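## Task

Take the culture plate labelled F01 out of the incubator and put it in out-nest O1, lying flat between the nest's locators, its well A1 at the nest corner marked A1 and its lid fully seated on it. Leave every other plate and lid as it was, and close the incubator door so its catch holds it shut. Nothing may depend on the robot holding it at the end. Release the plate and move the gripper away when finished.

## Robot and tools

ROBOT. A single four-axis plate mover: a vertical lift, a shoulder, an elbow and a wrist yaw, ending in a two-finger gripper that always stays level (it can turn about vertical but never tilt). The fingers point along the gripper's +x axis and close along its y axis. The controlled point, end_effector_position, lies midway between the two rubber pads, about 2 to 3 cm back from the fingertips.

FRAMES. The scene frame has its origin on the table surface beneath the arm base, +z up, and +y to the left when facing along +x. Results print the gripper position (m) and orientation quaternion (w,x,y,z) in this frame; the printed position may be slightly wrong, more so at long reach. Motion commands, however, are expressed in the gripper's own axes.

ROW FORMAT. Every motion uses one row of 5 numbers, each in [-1, 1]: dx, dy, dz, rz, opening. The first four are an offset, not a pose: they describe a target relative to the gripper's measured pose in the most recent result that reported it (before any such result in a scene, and for the second and later calls within one reply, relative to where the robot is when the action begins). They are in gripper axes; 1.0 equals 0.6 m for dx, dy, dz and 180 degrees for rz, with positive rz turning from +x toward +y. All rows of one action share the same reference; they do not chain. Opening is absolute: +1 is fully open (0.140 m), -1 is closed, which still leaves a 0.066 m gap. Closing from full open takes at least about 0.6 s. An all-zero offset is not a pause; it pulls the arm back to the reference pose.

CLIPPING. Each control step, the commanded pose is limited to 70 mm and 16 degrees away from the measured pose, then damped inverse kinematics drives the joints. So a distant target may need several actions; check the reported pose and send the remainder. Because offsets count from a measured pose, repeating a small offset into something rigid does not push harder, but into something that yields it keeps going.

TOOLS.
execute_actions {"actions": [...], "pictures": bool}: the list holds at most one item. Empty list: just report the state. {"rows": [[5 numbers], ...], "steps": n}: up to 15 rows and up to 15 steps of 1/30 s (default 15); one row per step, last row repeated if rows run out. {"steps": n} alone: a wait of up to 300 steps counted from the last result, including the time spent replying. A rejected call sends nothing.
move {"target": [5 numbers], "speed": m/s}: one row as above, followed along a straight path lasting 0.5 to 10 s (cut off at 10 s). Speed 0.002 to 0.5, default 0.25; turning capped at twice that in rad/s; rotation takes the shorter way. The opening is sent at the start. The path ignores obstacles and the real gripper may lag, stray or overshoot the speed, especially with the arm nearly stretched. Faster contact hits harder; aiming further beyond a contact presses harder. The result adds a move: line with the ending (done, off_target, moving, held, fault) and active limits (paced = pose clipped; held = a check blocked steps, after which the arm may jump quickly) plus the distance left to target.
wait {"seconds": 0 to 10}: lets time pass with no new command.
zoom_image {"camera": cam_head_left | cam_head_right | cam_wrist, "region": [x0, y0, x1, y1]}: pixel box in that camera's latest 504x504 image, at most 504 by 504.
finished_scene {"scene": 1 or 2}: irreversibly ends that scene, grades it and opens the next. Replying with no tool call ends everything.

RESULTS. Joint positions list lift (m, 0 to 0.55), shoulder (-2 to 2), elbow (-2.8 to 2.8), wrist yaw (-12.566 to 12.566) in rad, then finger pad gap (m). grip_measured is the measured opening on the command scale; readings may carry a constant error up to about 1 mm. To hold something, command roughly 0.04 below grip_measured for a firm grip, less for a gentle one; force tops out near 18 N per pad, and a fast close can squeeze harder. "pose unreachable" means the clearance check altered or blocked the command; HELD marks each step where that happened. "Hand target" shows where the controller is currently heading. After an action, the arm continues only toward the last clipped pose. The simulation keeps running while you compose a reply.

HAZARDS. Keep the elbow reading more than 0.4 rad from 0, or the arm may fold and fault. Load limits: lift 55.8 N, shoulder 8.37 N m, elbow 4.18 N m, wrist yaw 1.39 N m, held weight included; exceeding one stops the arm for 10 s and drops the rest of the call. Holding loads warms the motors: MOTOR HOT appears from 85 °C, and at 100 °C the brakes lock until cooled (OVER-TEMPERATURE FAULT). Any stop is undesirable. A held part may occasionally be jerked briefly. Never let anything fall from the table; avoid drops, slips, slams and forceful pushes.

SCENE FACTS. The incubator door keeps swinging after a push; once it swings well beyond 90 degrees its outside face is out of reach for closing. Plates in the incubator show their ID on the front. On any labelled item, well A1 sits at the labelled short end, in the corner opposite the labelled long side. Quicker, lower-effort solutions are better.

Each tool is called after ">>>" by a JSON object that holds its "api" and its "payload", one argument or row to a line.

## Session

>>> {"api": "execute_actions", "payload": {
  "actions": []
}}

Scene clock: 0.00 s of 9600.00 s.
end_effector_position=(+0.5783, +0.0153, +0.1000) grip_measured=+1.00 end_effector_quat_wxyz=(+0.801, -0.000, -0.000, +0.598)
Joint positions: [ 0.095 -0.992 -1.647 -2.362  0.14 ]
Hand target: +0.578, +0.015, +0.100; +0.801, -0.000, -0.000, +0.598

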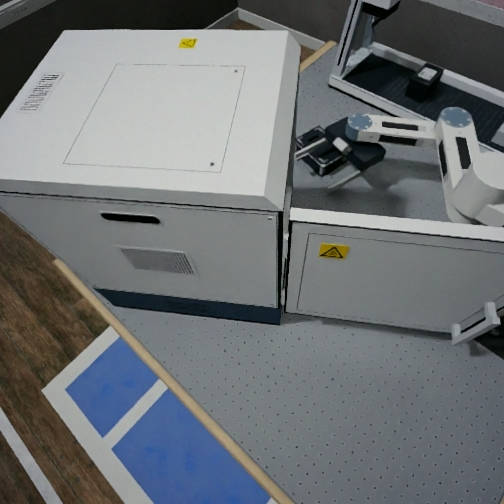

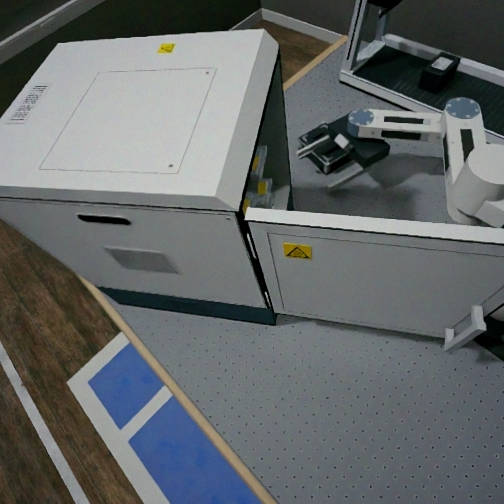

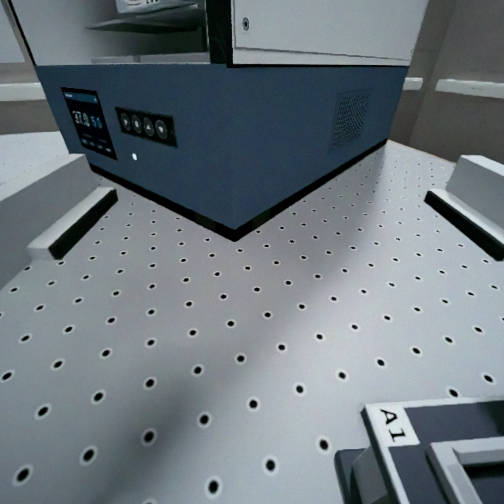

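>>> {"api": "move", "payload": {
  "target": [-0.1,0,0.3,0,1]
}}

>>> {"api": "zoom_image", "payload": {
  "camera": "cam_head_right",
  "region": [220,40,504,380]
}}

Scene clock: 11.00 s of 9600.00 s.
end_effector_position=(+0.5612, -0.0423, +0.2800) grip_measured=+1.00 end_effector_quat_wxyz=(+0.802, -0.000, -0.000, +0.598)
Joint positions: [ 0.275 -1.132 -1.683 -2.186  0.14 ]
Hand target: +0.561, -0.042, +0.280; +0.801, -0.000, -0.000, +0.598
Off the commanded pose: 0.000 m, 0 deg.
After step 90, 6.83 s passed at rest.
move: done

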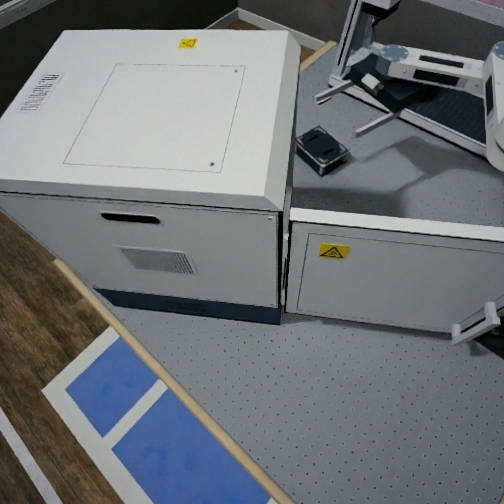

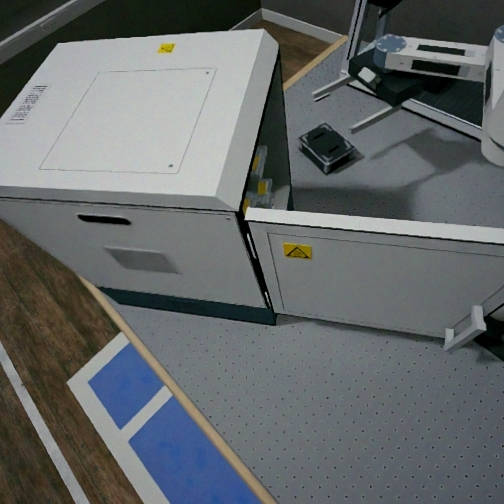

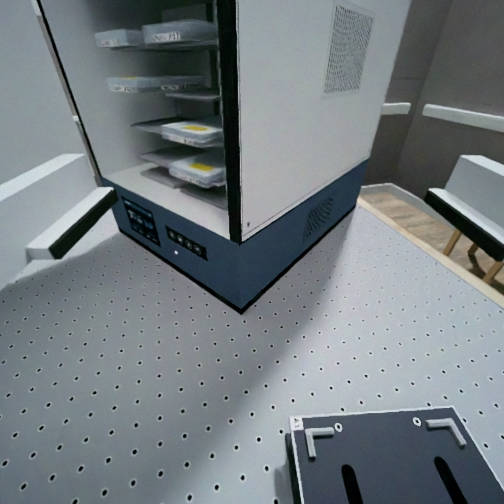

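Region (220, 40, 504, 380) of cam_head_right's 504x504 image, scaled by 1.482, with more detail than that image has; it fills the left 421 columns of this view, and the rest is white.

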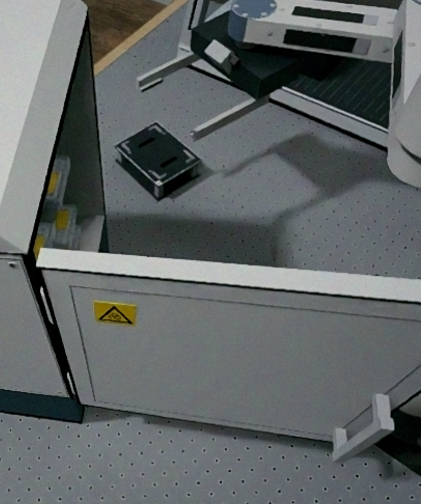

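>>> {"api": "move", "payload": {
  "target": [0.38,0.40,0.05,-0.225,1]
}}

>>> {"api": "zoom_image", "payload": {
  "camera": "cam_wrist",
  "region": [80,0,420,300]
}}

Scene clock: 32.63 s of 9600.00 s.
end_effector_position=(+0.3964, +0.2447, +0.3100) grip_measured=+1.00 end_effector_quat_wxyz=(+0.959, -0.000, -0.000, +0.284)
Joint positions: [ 0.305  0.019 -0.767 -4.961  0.14 ]
Hand target: +0.396, +0.245, +0.310; +0.959, -0.000, -0.000, +0.283
Off the commanded pose: 0.000 m, 0 deg.
After step 90, 16.60 s passed at rest.
move: done

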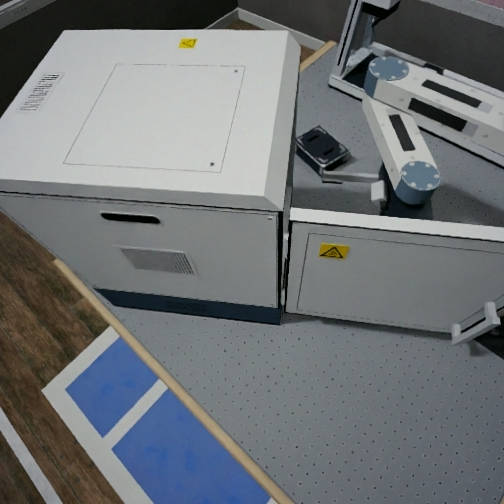

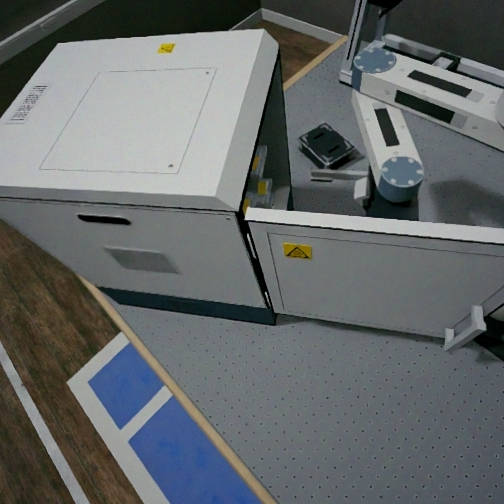

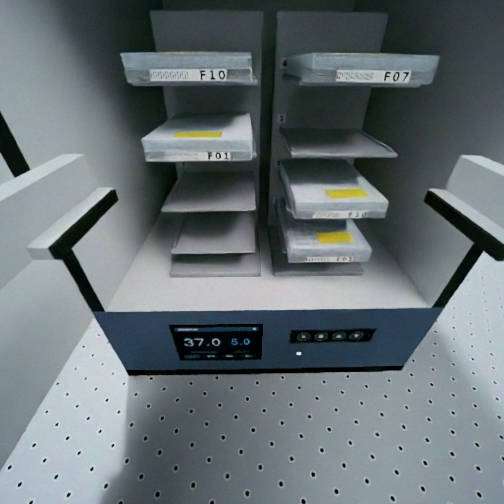

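Region (80, 0, 420, 300) of cam_wrist's 504x504 image, scaled by 1.482, with more detail than that image has; it fills the top 445 rows of this view, and the rest is white.

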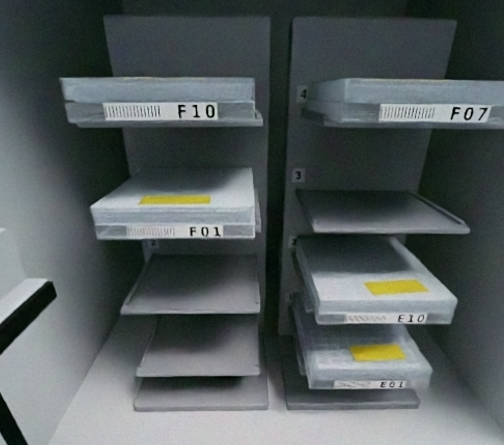

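>>> {"api": "move", "payload": {
  "target": [0.08,0.07,-0.03,-0.006,0.2]
}}

Scene clock: 48.93 s of 9600.00 s.
end_effector_position=(+0.4139, +0.3061, +0.2920) grip_measured=+0.20 end_effector_quat_wxyz=(+0.962, -0.000, -0.000, +0.274)
Joint positions: [ 0.287  0.178 -1.043 -4.862  0.11 ]
Hand target: +0.414, +0.306, +0.292; +0.962, -0.000, -0.000, +0.275
Off the commanded pose: 0.000 m, 0 deg.
After step 90, 12.57 s passed at rest.
move: done

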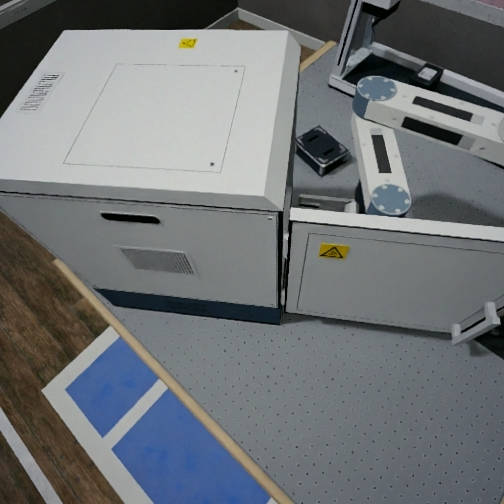

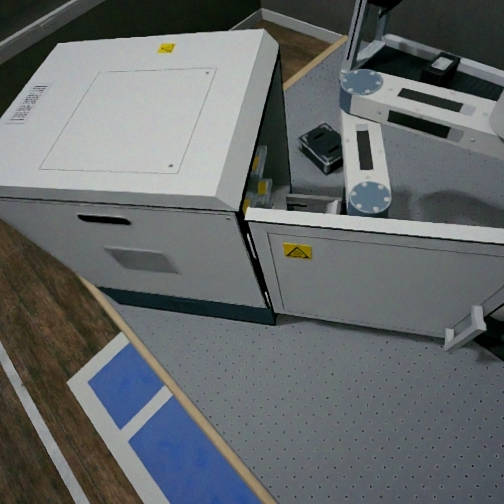

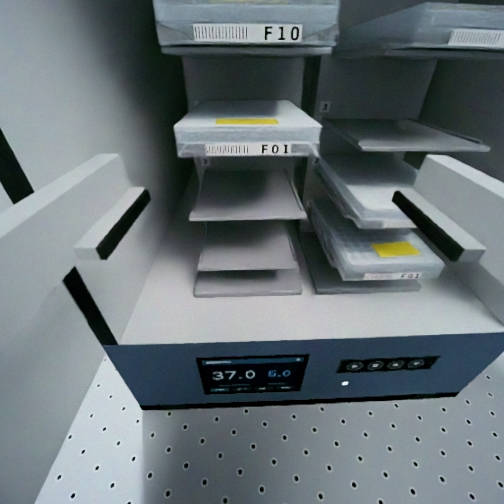

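>>> {"api": "move", "payload": {
  "target": [0.085,0.018,0.01,0,0.0],
  "speed": 0.1
}}

>>> {"api": "zoom_image", "payload": {
  "camera": "cam_wrist",
  "region": [80,80,480,300]
}}

Scene clock: 64.00 s of 9600.00 s.
end_effector_position=(+0.4517, +0.3421, +0.2979) grip_measured=+0.00 end_effector_quat_wxyz=(+0.962, -0.000, -0.000, +0.274)
Joint positions: [ 0.293  0.21  -1.275 -4.662  0.103]
Hand target: +0.452, +0.342, +0.298; +0.962, -0.000, -0.000, +0.274
Off the commanded pose: 0.000 m, 0 deg.
After step 90, 11.27 s passed at rest.
move: done

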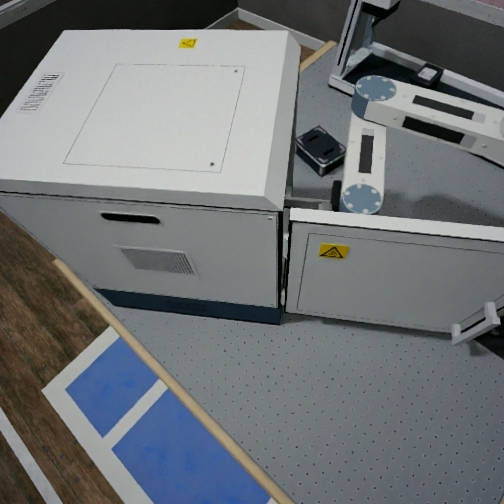

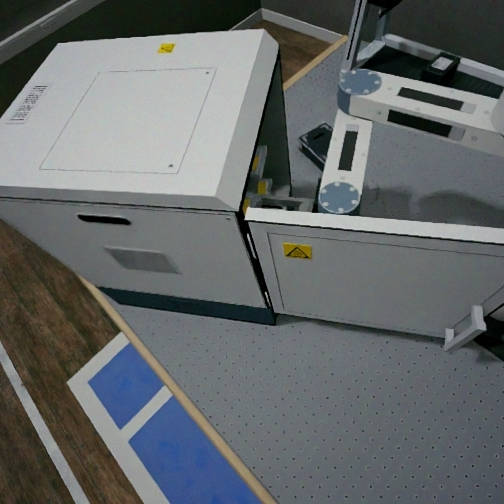

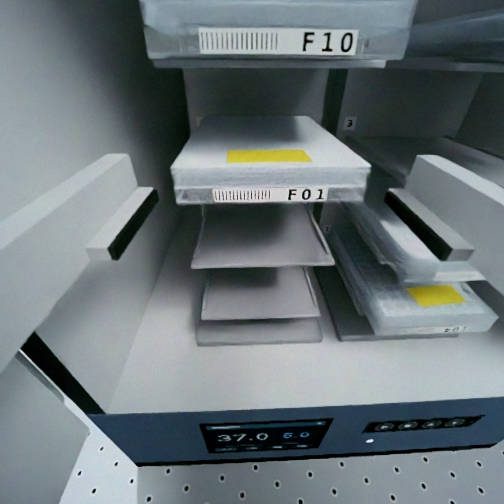

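Region (80, 80, 480, 300) of cam_wrist's 504x504 image, scaled by 1.260, with more detail than that image has; it fills the top 277 rows of this view, and the rest is white.

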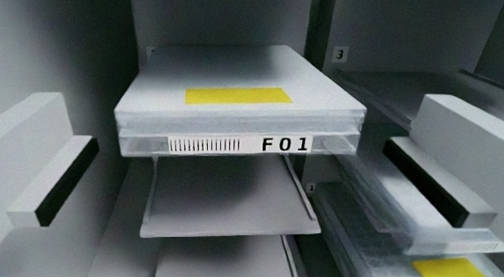

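>>> {"api": "move", "payload": {
  "target": [0.08,0.002,0,0.005,0.0],
  "speed": 0.05
}}

Scene clock: 70.83 s of 9600.00 s.
end_effector_position=(+0.4920, +0.3683, +0.2979) grip_measured=+0.00 end_effector_quat_wxyz=(+0.960, -0.000, -0.000, +0.281)
Joint positions: [ 0.293  0.231 -1.491 -4.453  0.103]
Hand target: +0.492, +0.368, +0.298; +0.960, -0.000, -0.000, +0.282
Off the commanded pose: 0.000 m, 0 deg.
After step 90, 2.63 s passed at rest.
move: done

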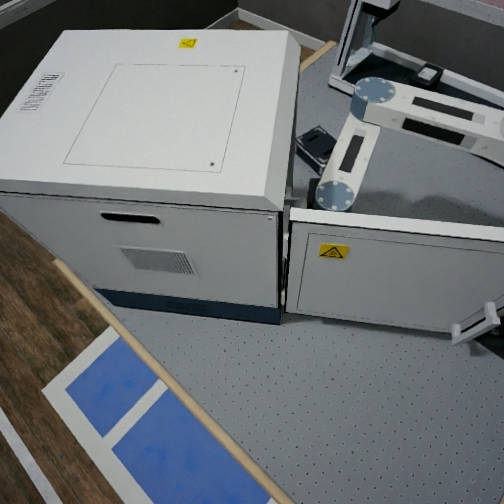

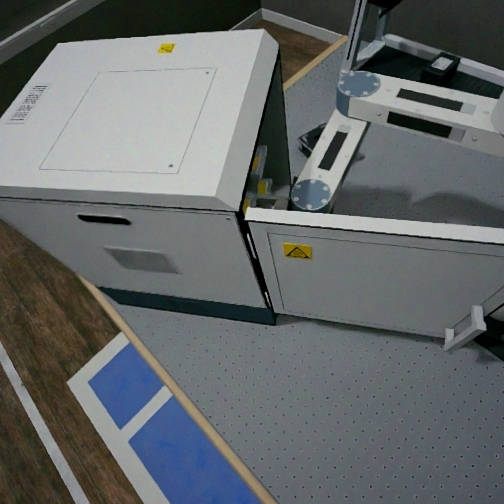

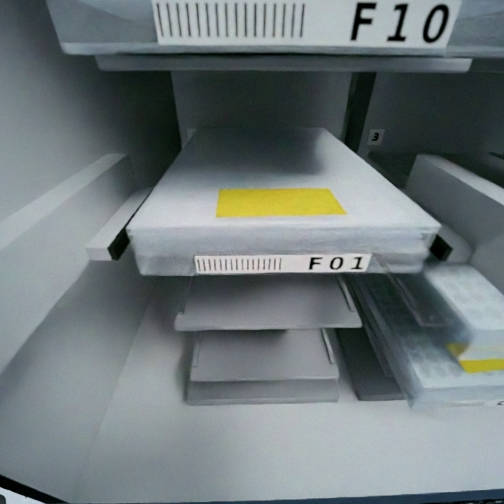

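>>> {"api": "move", "payload": {
  "target": [0.057,0,0,0.003,0.0],
  "speed": 0.04
}}

>>> {"api": "move", "payload": {
  "target": [0,0,0,0,-0.4]
}}

>>> {"api": "move", "payload": {
  "target": [0,0,0,0,-0.52]
}}

Scene clock: 78.00 s of 9600.00 s.
end_effector_position=(+0.5209, +0.3866, +0.2979) grip_measured=+0.00 end_effector_quat_wxyz=(+0.958, -0.000, -0.000, +0.286)
Joint positions: [ 0.293  0.266 -1.663 -4.306  0.103]
Hand target: +0.521, +0.387, +0.298; +0.958, -0.000, -0.000, +0.286
Off the commanded pose: 0.000 m, 0 deg.
After step 90, 3.07 s passed at rest.
move: done

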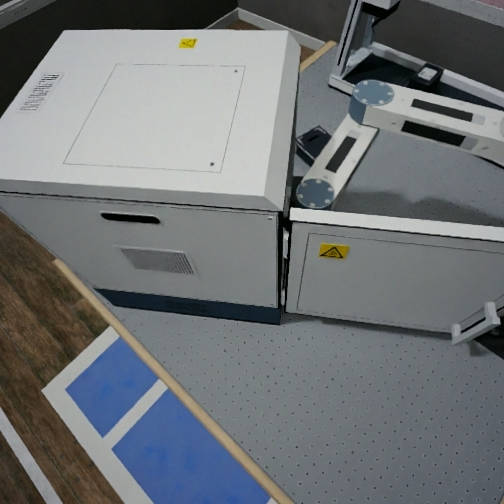

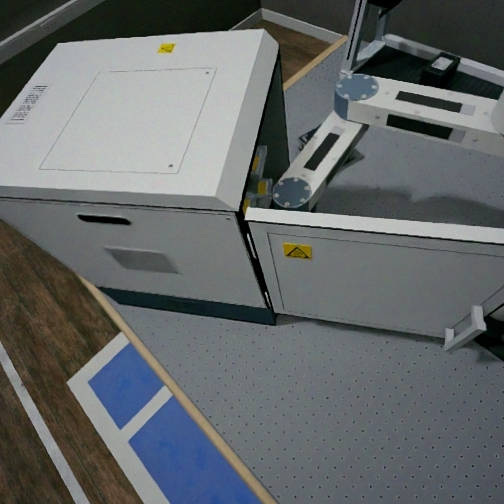

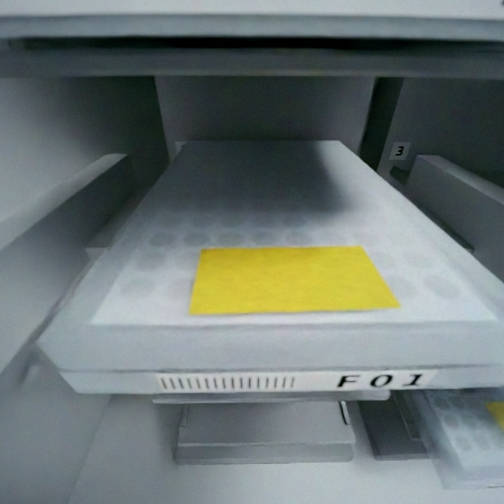

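Scene clock: 78.50 s of 9600.00 s.
end_effector_position=(+0.5201, +0.3877, +0.2979) grip_measured=-0.28 end_effector_quat_wxyz=(+0.957, -0.000, -0.000, +0.289)
Joint positions: [ 0.293  0.267 -1.664 -4.301  0.093]
Hand target: +0.521, +0.387, +0.298; +0.958, -0.000, -0.000, +0.286
Off the commanded pose: 0.001 m, 0 deg.
move: done

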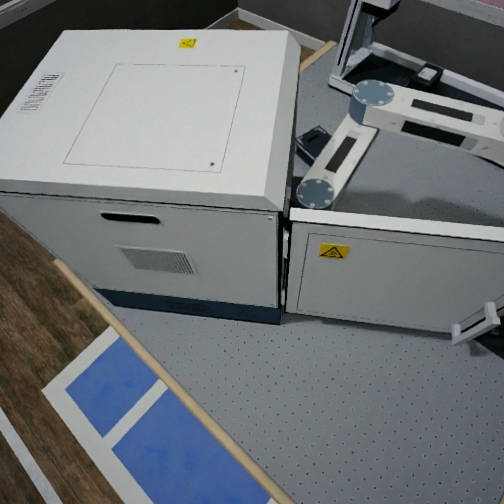

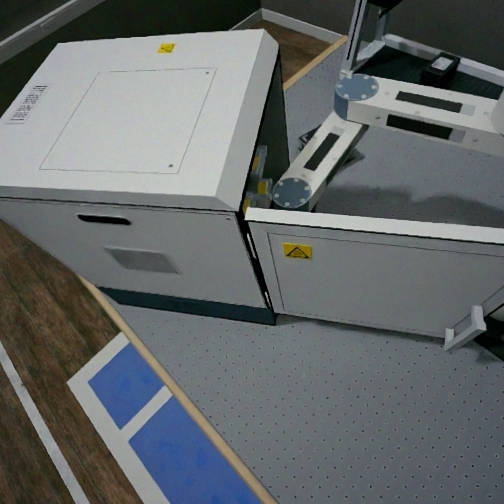

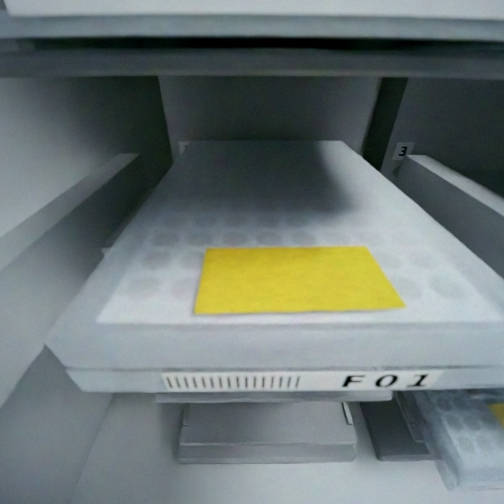

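Scene clock: 79.00 s of 9600.00 s.
end_effector_position=(+0.5202, +0.3878, +0.2979) grip_measured=-0.28 end_effector_quat_wxyz=(+0.957, -0.000, -0.000, +0.289)
Joint positions: [ 0.293  0.268 -1.664 -4.301  0.093]
Hand target: +0.520, +0.388, +0.298; +0.957, -0.000, -0.000, +0.289
Off the commanded pose: 0.000 m, 0 deg.
move: done

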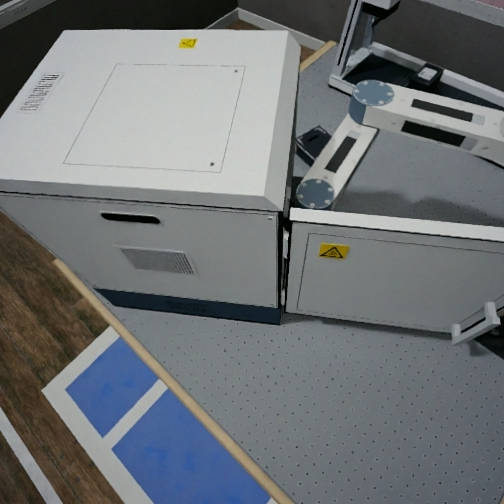

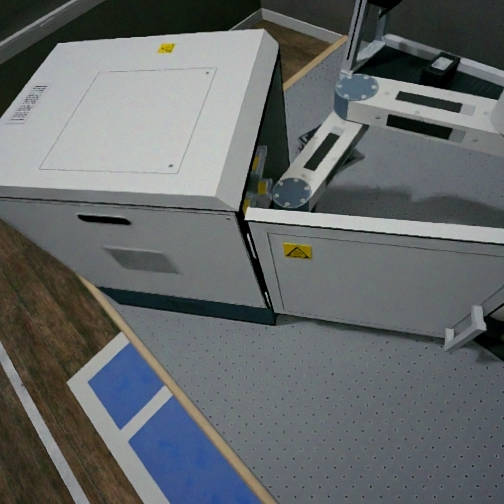

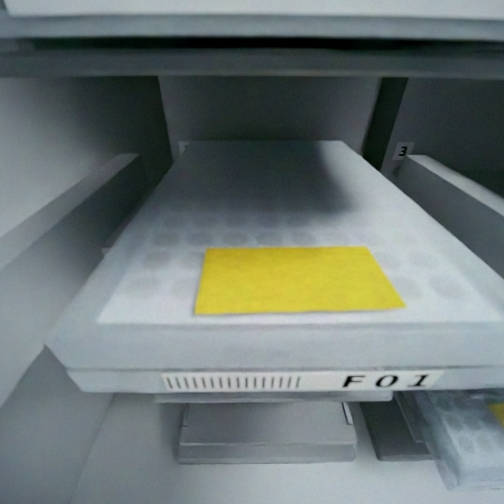

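Caught the shelf rails; raise slightly.

>>> {"api": "move", "payload": {
  "target": [0,0,0,0,-0.15]
}}

>>> {"api": "move", "payload": {
  "target": [0,0,0.0035,0,-0.15]
}}

>>> {"api": "move", "payload": {
  "target": [0,0,0,0,-0.4]
}}

>>> {"api": "move", "payload": {
  "target": [0,0,0,0,-0.52]
}}

Scene clock: 85.70 s of 9600.00 s.
end_effector_position=(+0.5202, +0.3878, +0.2979) grip_measured=-0.15 end_effector_quat_wxyz=(+0.957, -0.000, -0.000, +0.289)
Joint positions: [ 0.293  0.268 -1.664 -4.301  0.097]
Hand target: +0.520, +0.388, +0.298; +0.957, -0.000, -0.000, +0.289
Off the commanded pose: 0.000 m, 0 deg.
After step 90, 3.00 s passed at rest.
move: done

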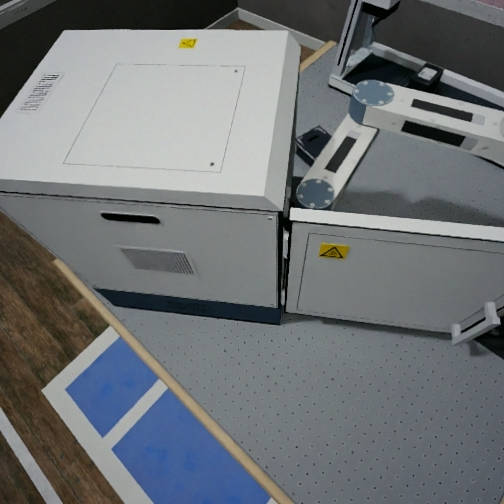

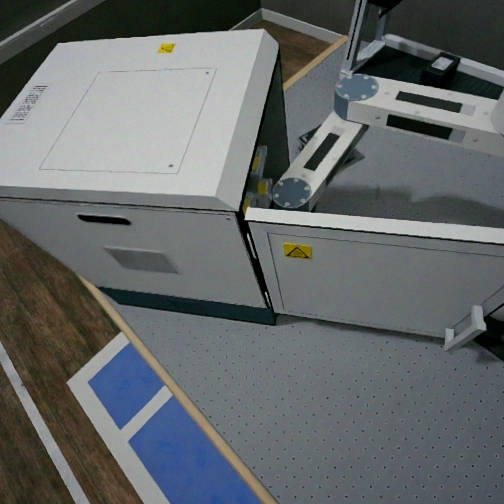

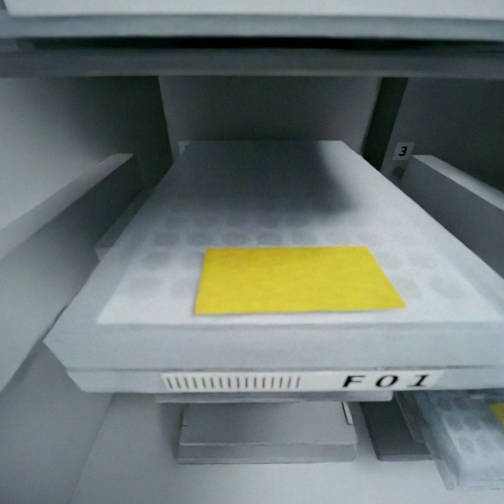

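Scene clock: 86.40 s of 9600.00 s.
end_effector_position=(+0.5202, +0.3878, +0.3000) grip_measured=-0.15 end_effector_quat_wxyz=(+0.957, -0.000, -0.000, +0.289)
Joint positions: [ 0.295  0.268 -1.664 -4.301  0.097]
Hand target: +0.520, +0.388, +0.300; +0.957, -0.000, -0.000, +0.289
Off the commanded pose: 0.000 m, 0 deg.
move: done

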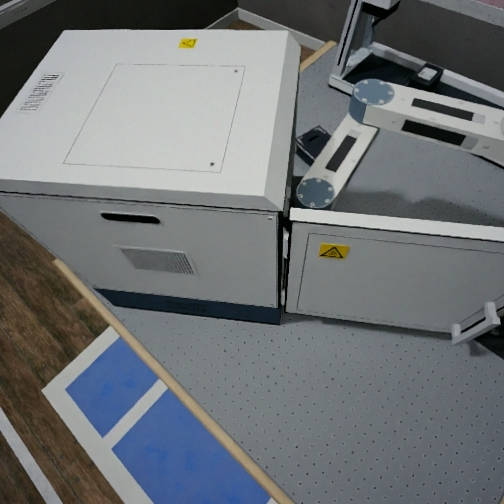

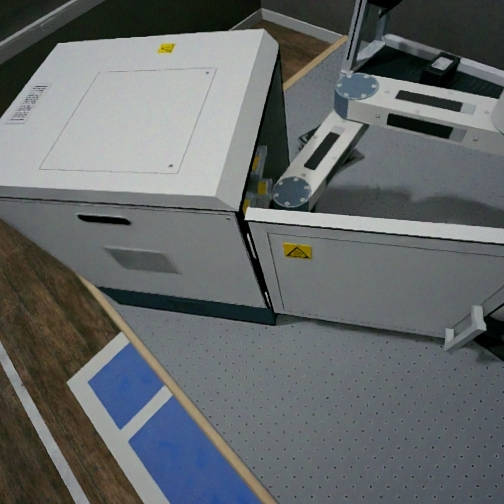

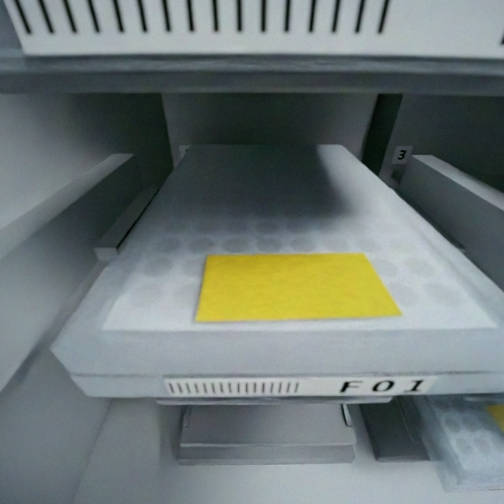

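Scene clock: 86.90 s of 9600.00 s.
end_effector_position=(+0.5202, +0.3878, +0.3000) grip_measured=-0.40 end_effector_quat_wxyz=(+0.957, -0.000, -0.000, +0.289)
Joint positions: [ 0.295  0.268 -1.664 -4.301  0.088]
Hand target: +0.520, +0.388, +0.300; +0.957, -0.000, -0.000, +0.289
Off the commanded pose: 0.000 m, 0 deg.
move: done

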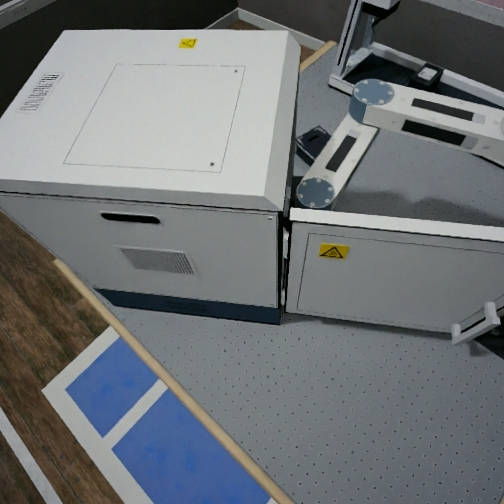

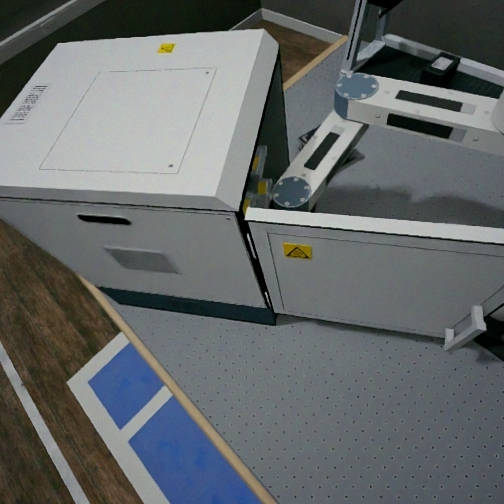

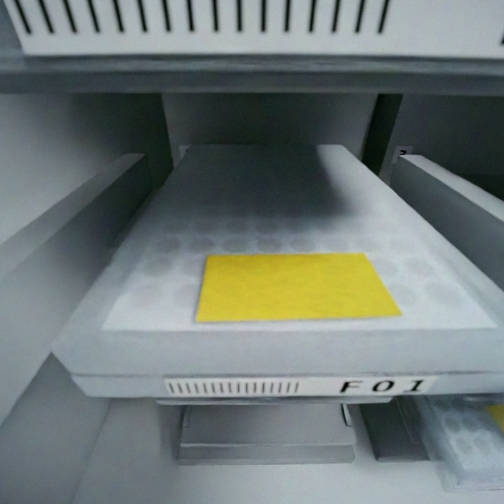

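Scene clock: 87.40 s of 9600.00 s.
end_effector_position=(+0.5202, +0.3878, +0.3000) grip_measured=-0.47 end_effector_quat_wxyz=(+0.957, -0.000, -0.000, +0.289)
Joint positions: [ 0.295  0.268 -1.664 -4.301  0.086]
Hand target: +0.520, +0.388, +0.300; +0.957, -0.000, -0.000, +0.289
Off the commanded pose: 0.000 m, 0 deg.
move: done

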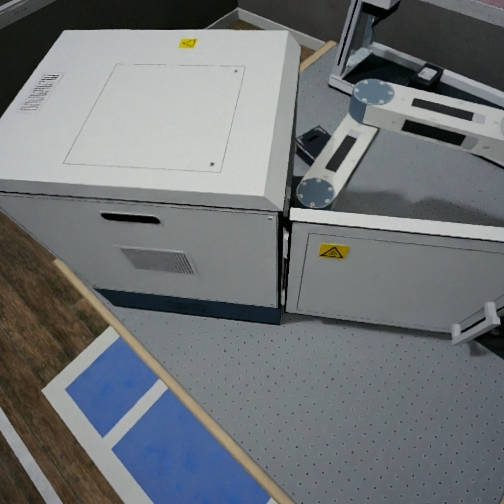

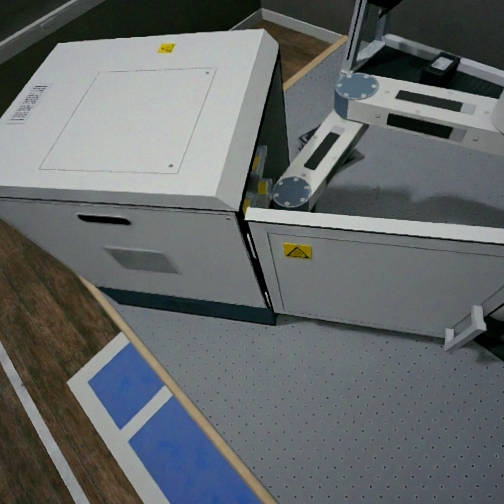

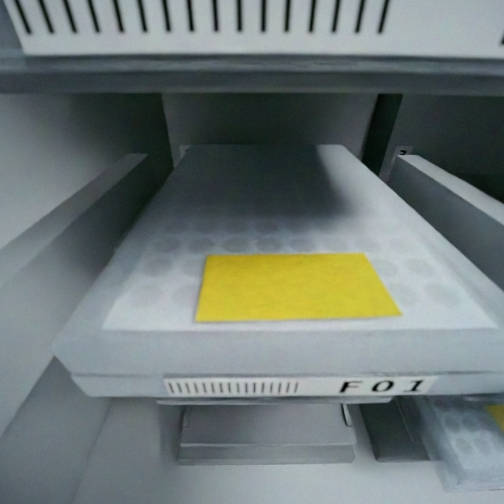

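>>> {"api": "move", "payload": {
  "target": [0,0,0.01,0,-0.52],
  "speed": 0.03
}}

>>> {"api": "move", "payload": {
  "target": [-0.35,0,0,0,-0.52],
  "speed": 0.12
}}

Scene clock: 100.60 s of 9600.00 s.
end_effector_position=(+0.5202, +0.3878, +0.3060) grip_measured=-0.47 end_effector_quat_wxyz=(+0.957, -0.000, -0.000, +0.289)
Joint positions: [ 0.301  0.268 -1.664 -4.301  0.086]
Hand target: +0.520, +0.388, +0.306; +0.957, -0.000, -0.000, +0.289
Off the commanded pose: 0.000 m, 0 deg.
After step 90, 9.50 s passed at rest.
move: done

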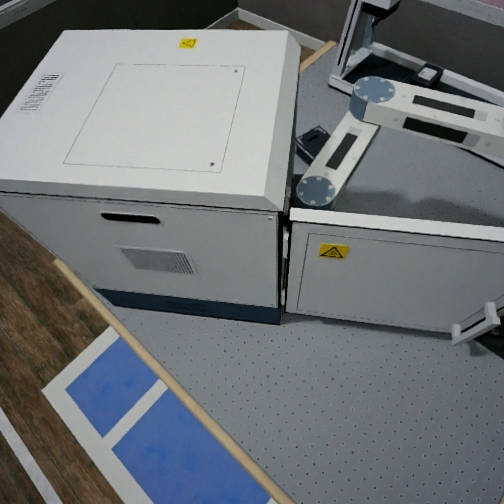

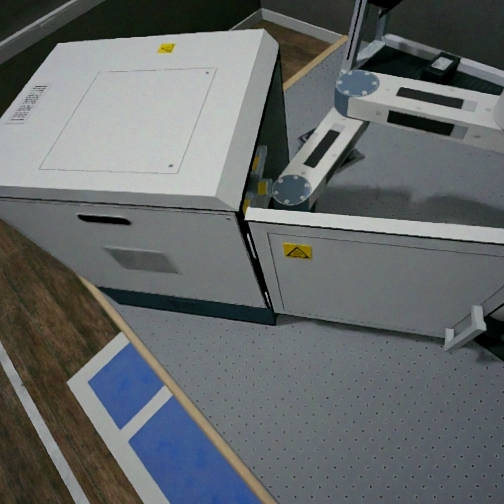

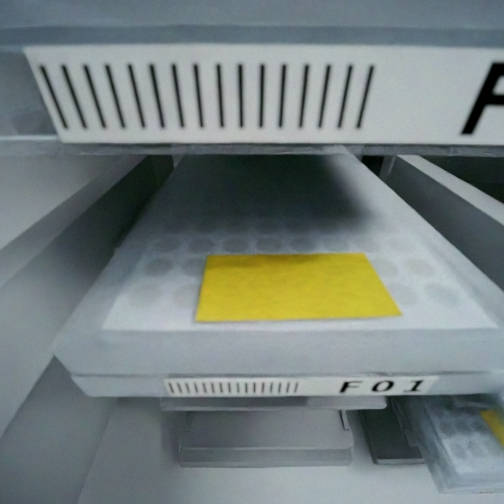

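Scene clock: 102.63 s of 9600.00 s.
end_effector_position=(+0.3450, +0.2718, +0.3060) grip_measured=-0.47 end_effector_quat_wxyz=(+0.957, -0.000, -0.000, +0.289)
Joint positions: [ 0.301  0.307 -0.782 -5.223  0.086]
Hand target: +0.345, +0.272, +0.306; +0.957, -0.000, -0.000, +0.289
Off the commanded pose: 0.000 m, 0 deg.
move: done

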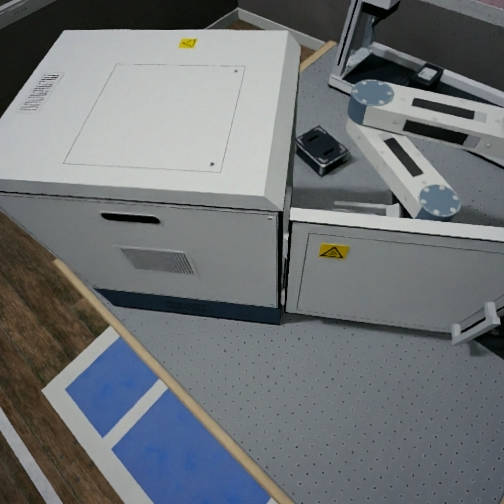

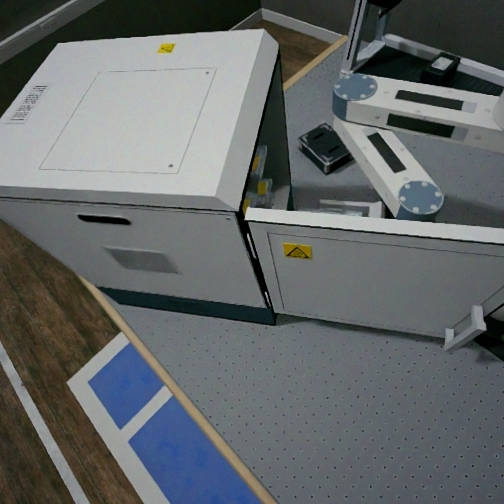

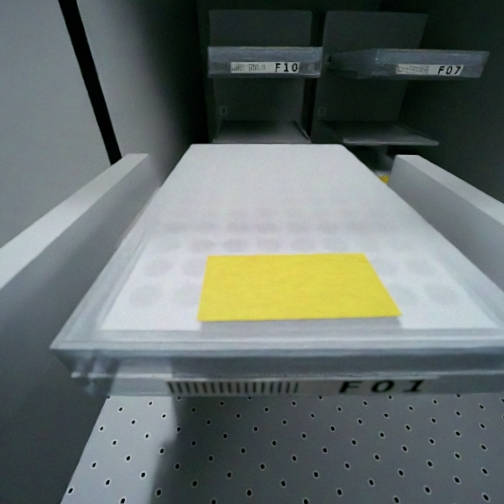

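>>> {"api": "move", "payload": {
  "target": [0,-0.74,-0.2,-0.245,-0.52],
  "speed": 0.2
}}

>>> {"api": "move", "payload": {
  "target": [0.115,0,-0.13,0,-0.52],
  "speed": 0.1
}}

>>> {"api": "zoom_image", "payload": {
  "camera": "cam_head_right",
  "region": [270,90,400,200]
}}

Scene clock: 114.30 s of 9600.00 s.
end_effector_position=(+0.5903, -0.0983, +0.1859) grip_measured=-0.47 end_effector_quat_wxyz=(+0.996, -0.000, -0.000, -0.092)
Joint positions: [ 0.181 -1.13  -1.16  -4.178  0.086]
Hand target: +0.590, -0.098, +0.186; +0.996, -0.000, -0.000, -0.092
Off the commanded pose: 0.000 m, 0 deg.
After step 90, 6.03 s passed at rest.
move: done

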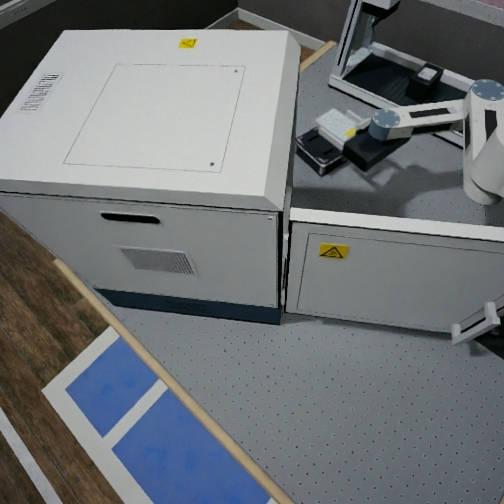

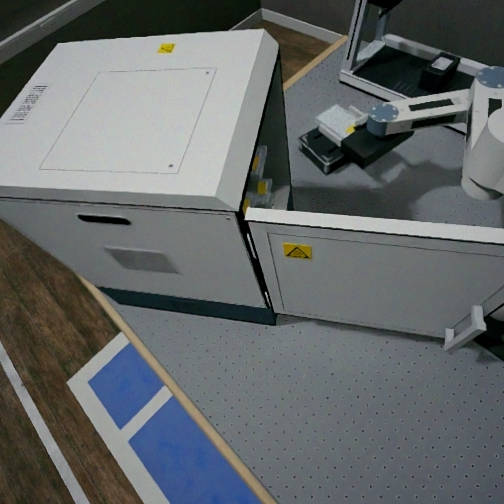

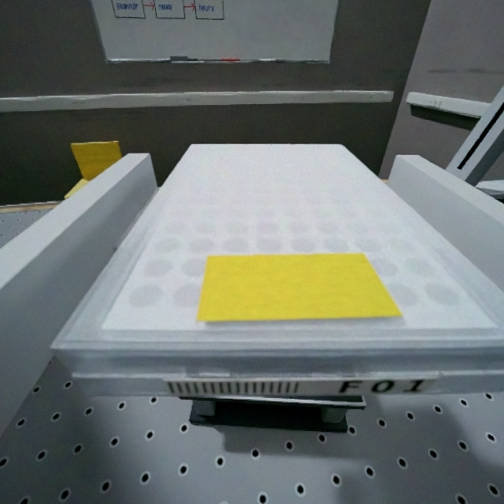

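Scene clock: 115.63 s of 9600.00 s.
end_effector_position=(+0.6581, -0.1111, +0.1078) grip_measured=-0.47 end_effector_quat_wxyz=(+0.996, -0.000, -0.000, -0.092)
Joint positions: [ 0.103 -0.98  -1.501 -3.987  0.086]
Hand target: +0.658, -0.111, +0.108; +0.996, -0.000, -0.000, -0.092
Off the commanded pose: 0.000 m, 0 deg.
move: done

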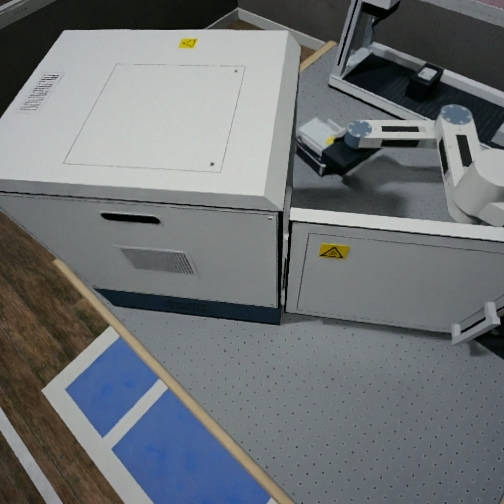

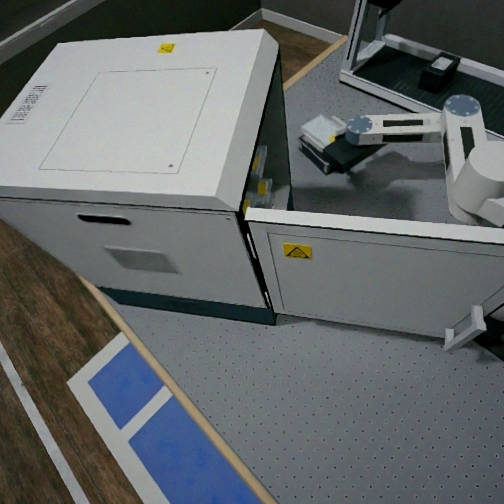

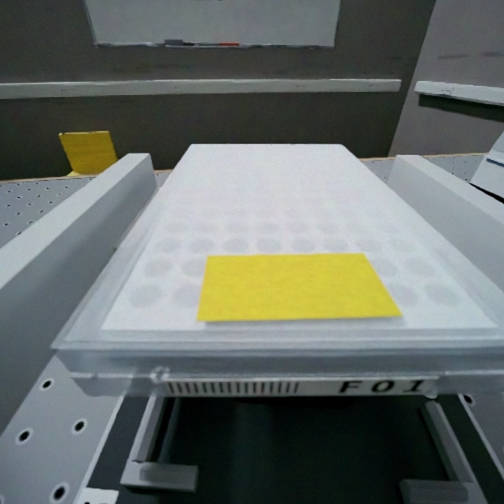

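Region (270, 90, 400, 200) of cam_head_right's 504x504 image, scaled by 3.877, with more detail than that image has; it fills the top 426 rows of this view, and the rest is white.

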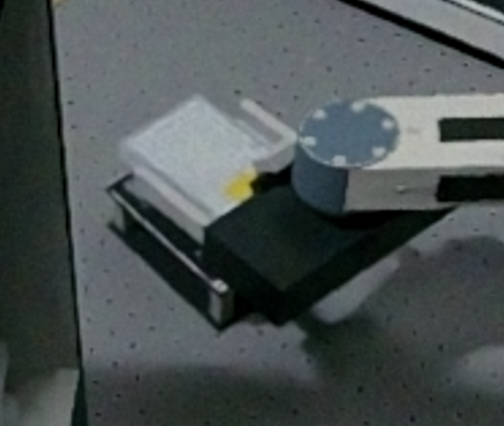

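>>> {"api": "move", "payload": {
  "target": [-0.003,-0.015,-0.045,-0.025,-0.52],
  "speed": 0.04
}}

Scene clock: 122.57 s of 9600.00 s.
end_effector_position=(+0.6547, -0.1198, +0.0808) grip_measured=-0.47 end_effector_quat_wxyz=(+0.991, -0.000, -0.000, -0.131)
Joint positions: [ 0.076 -0.978 -1.494 -4.075  0.086]
Hand target: +0.655, -0.120, +0.081; +0.991, -0.000, -0.000, -0.131
Off the commanded pose: 0.000 m, 0 deg.
After step 90, 2.73 s passed at rest.
move: done

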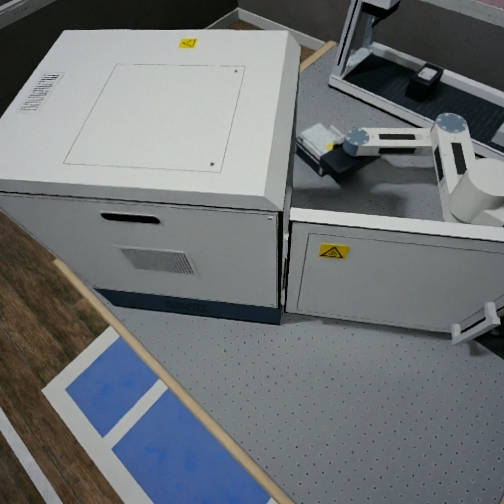

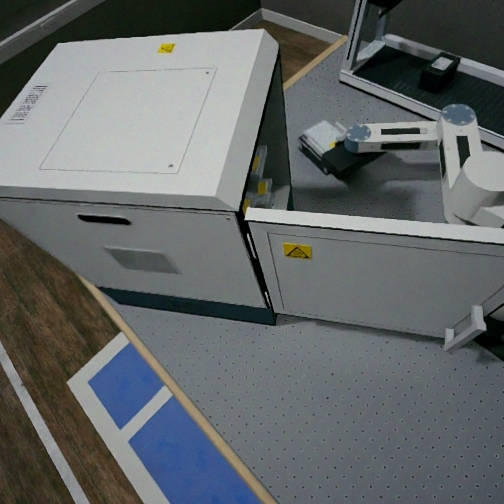

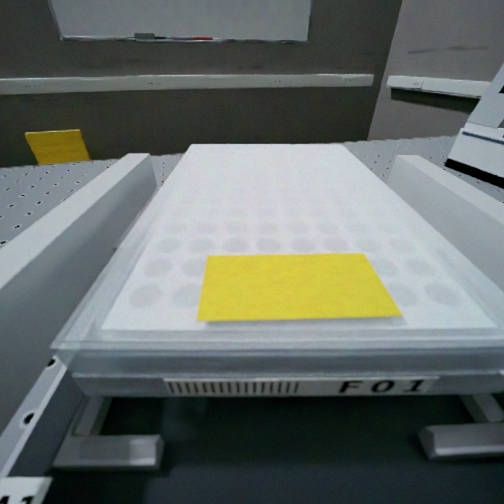

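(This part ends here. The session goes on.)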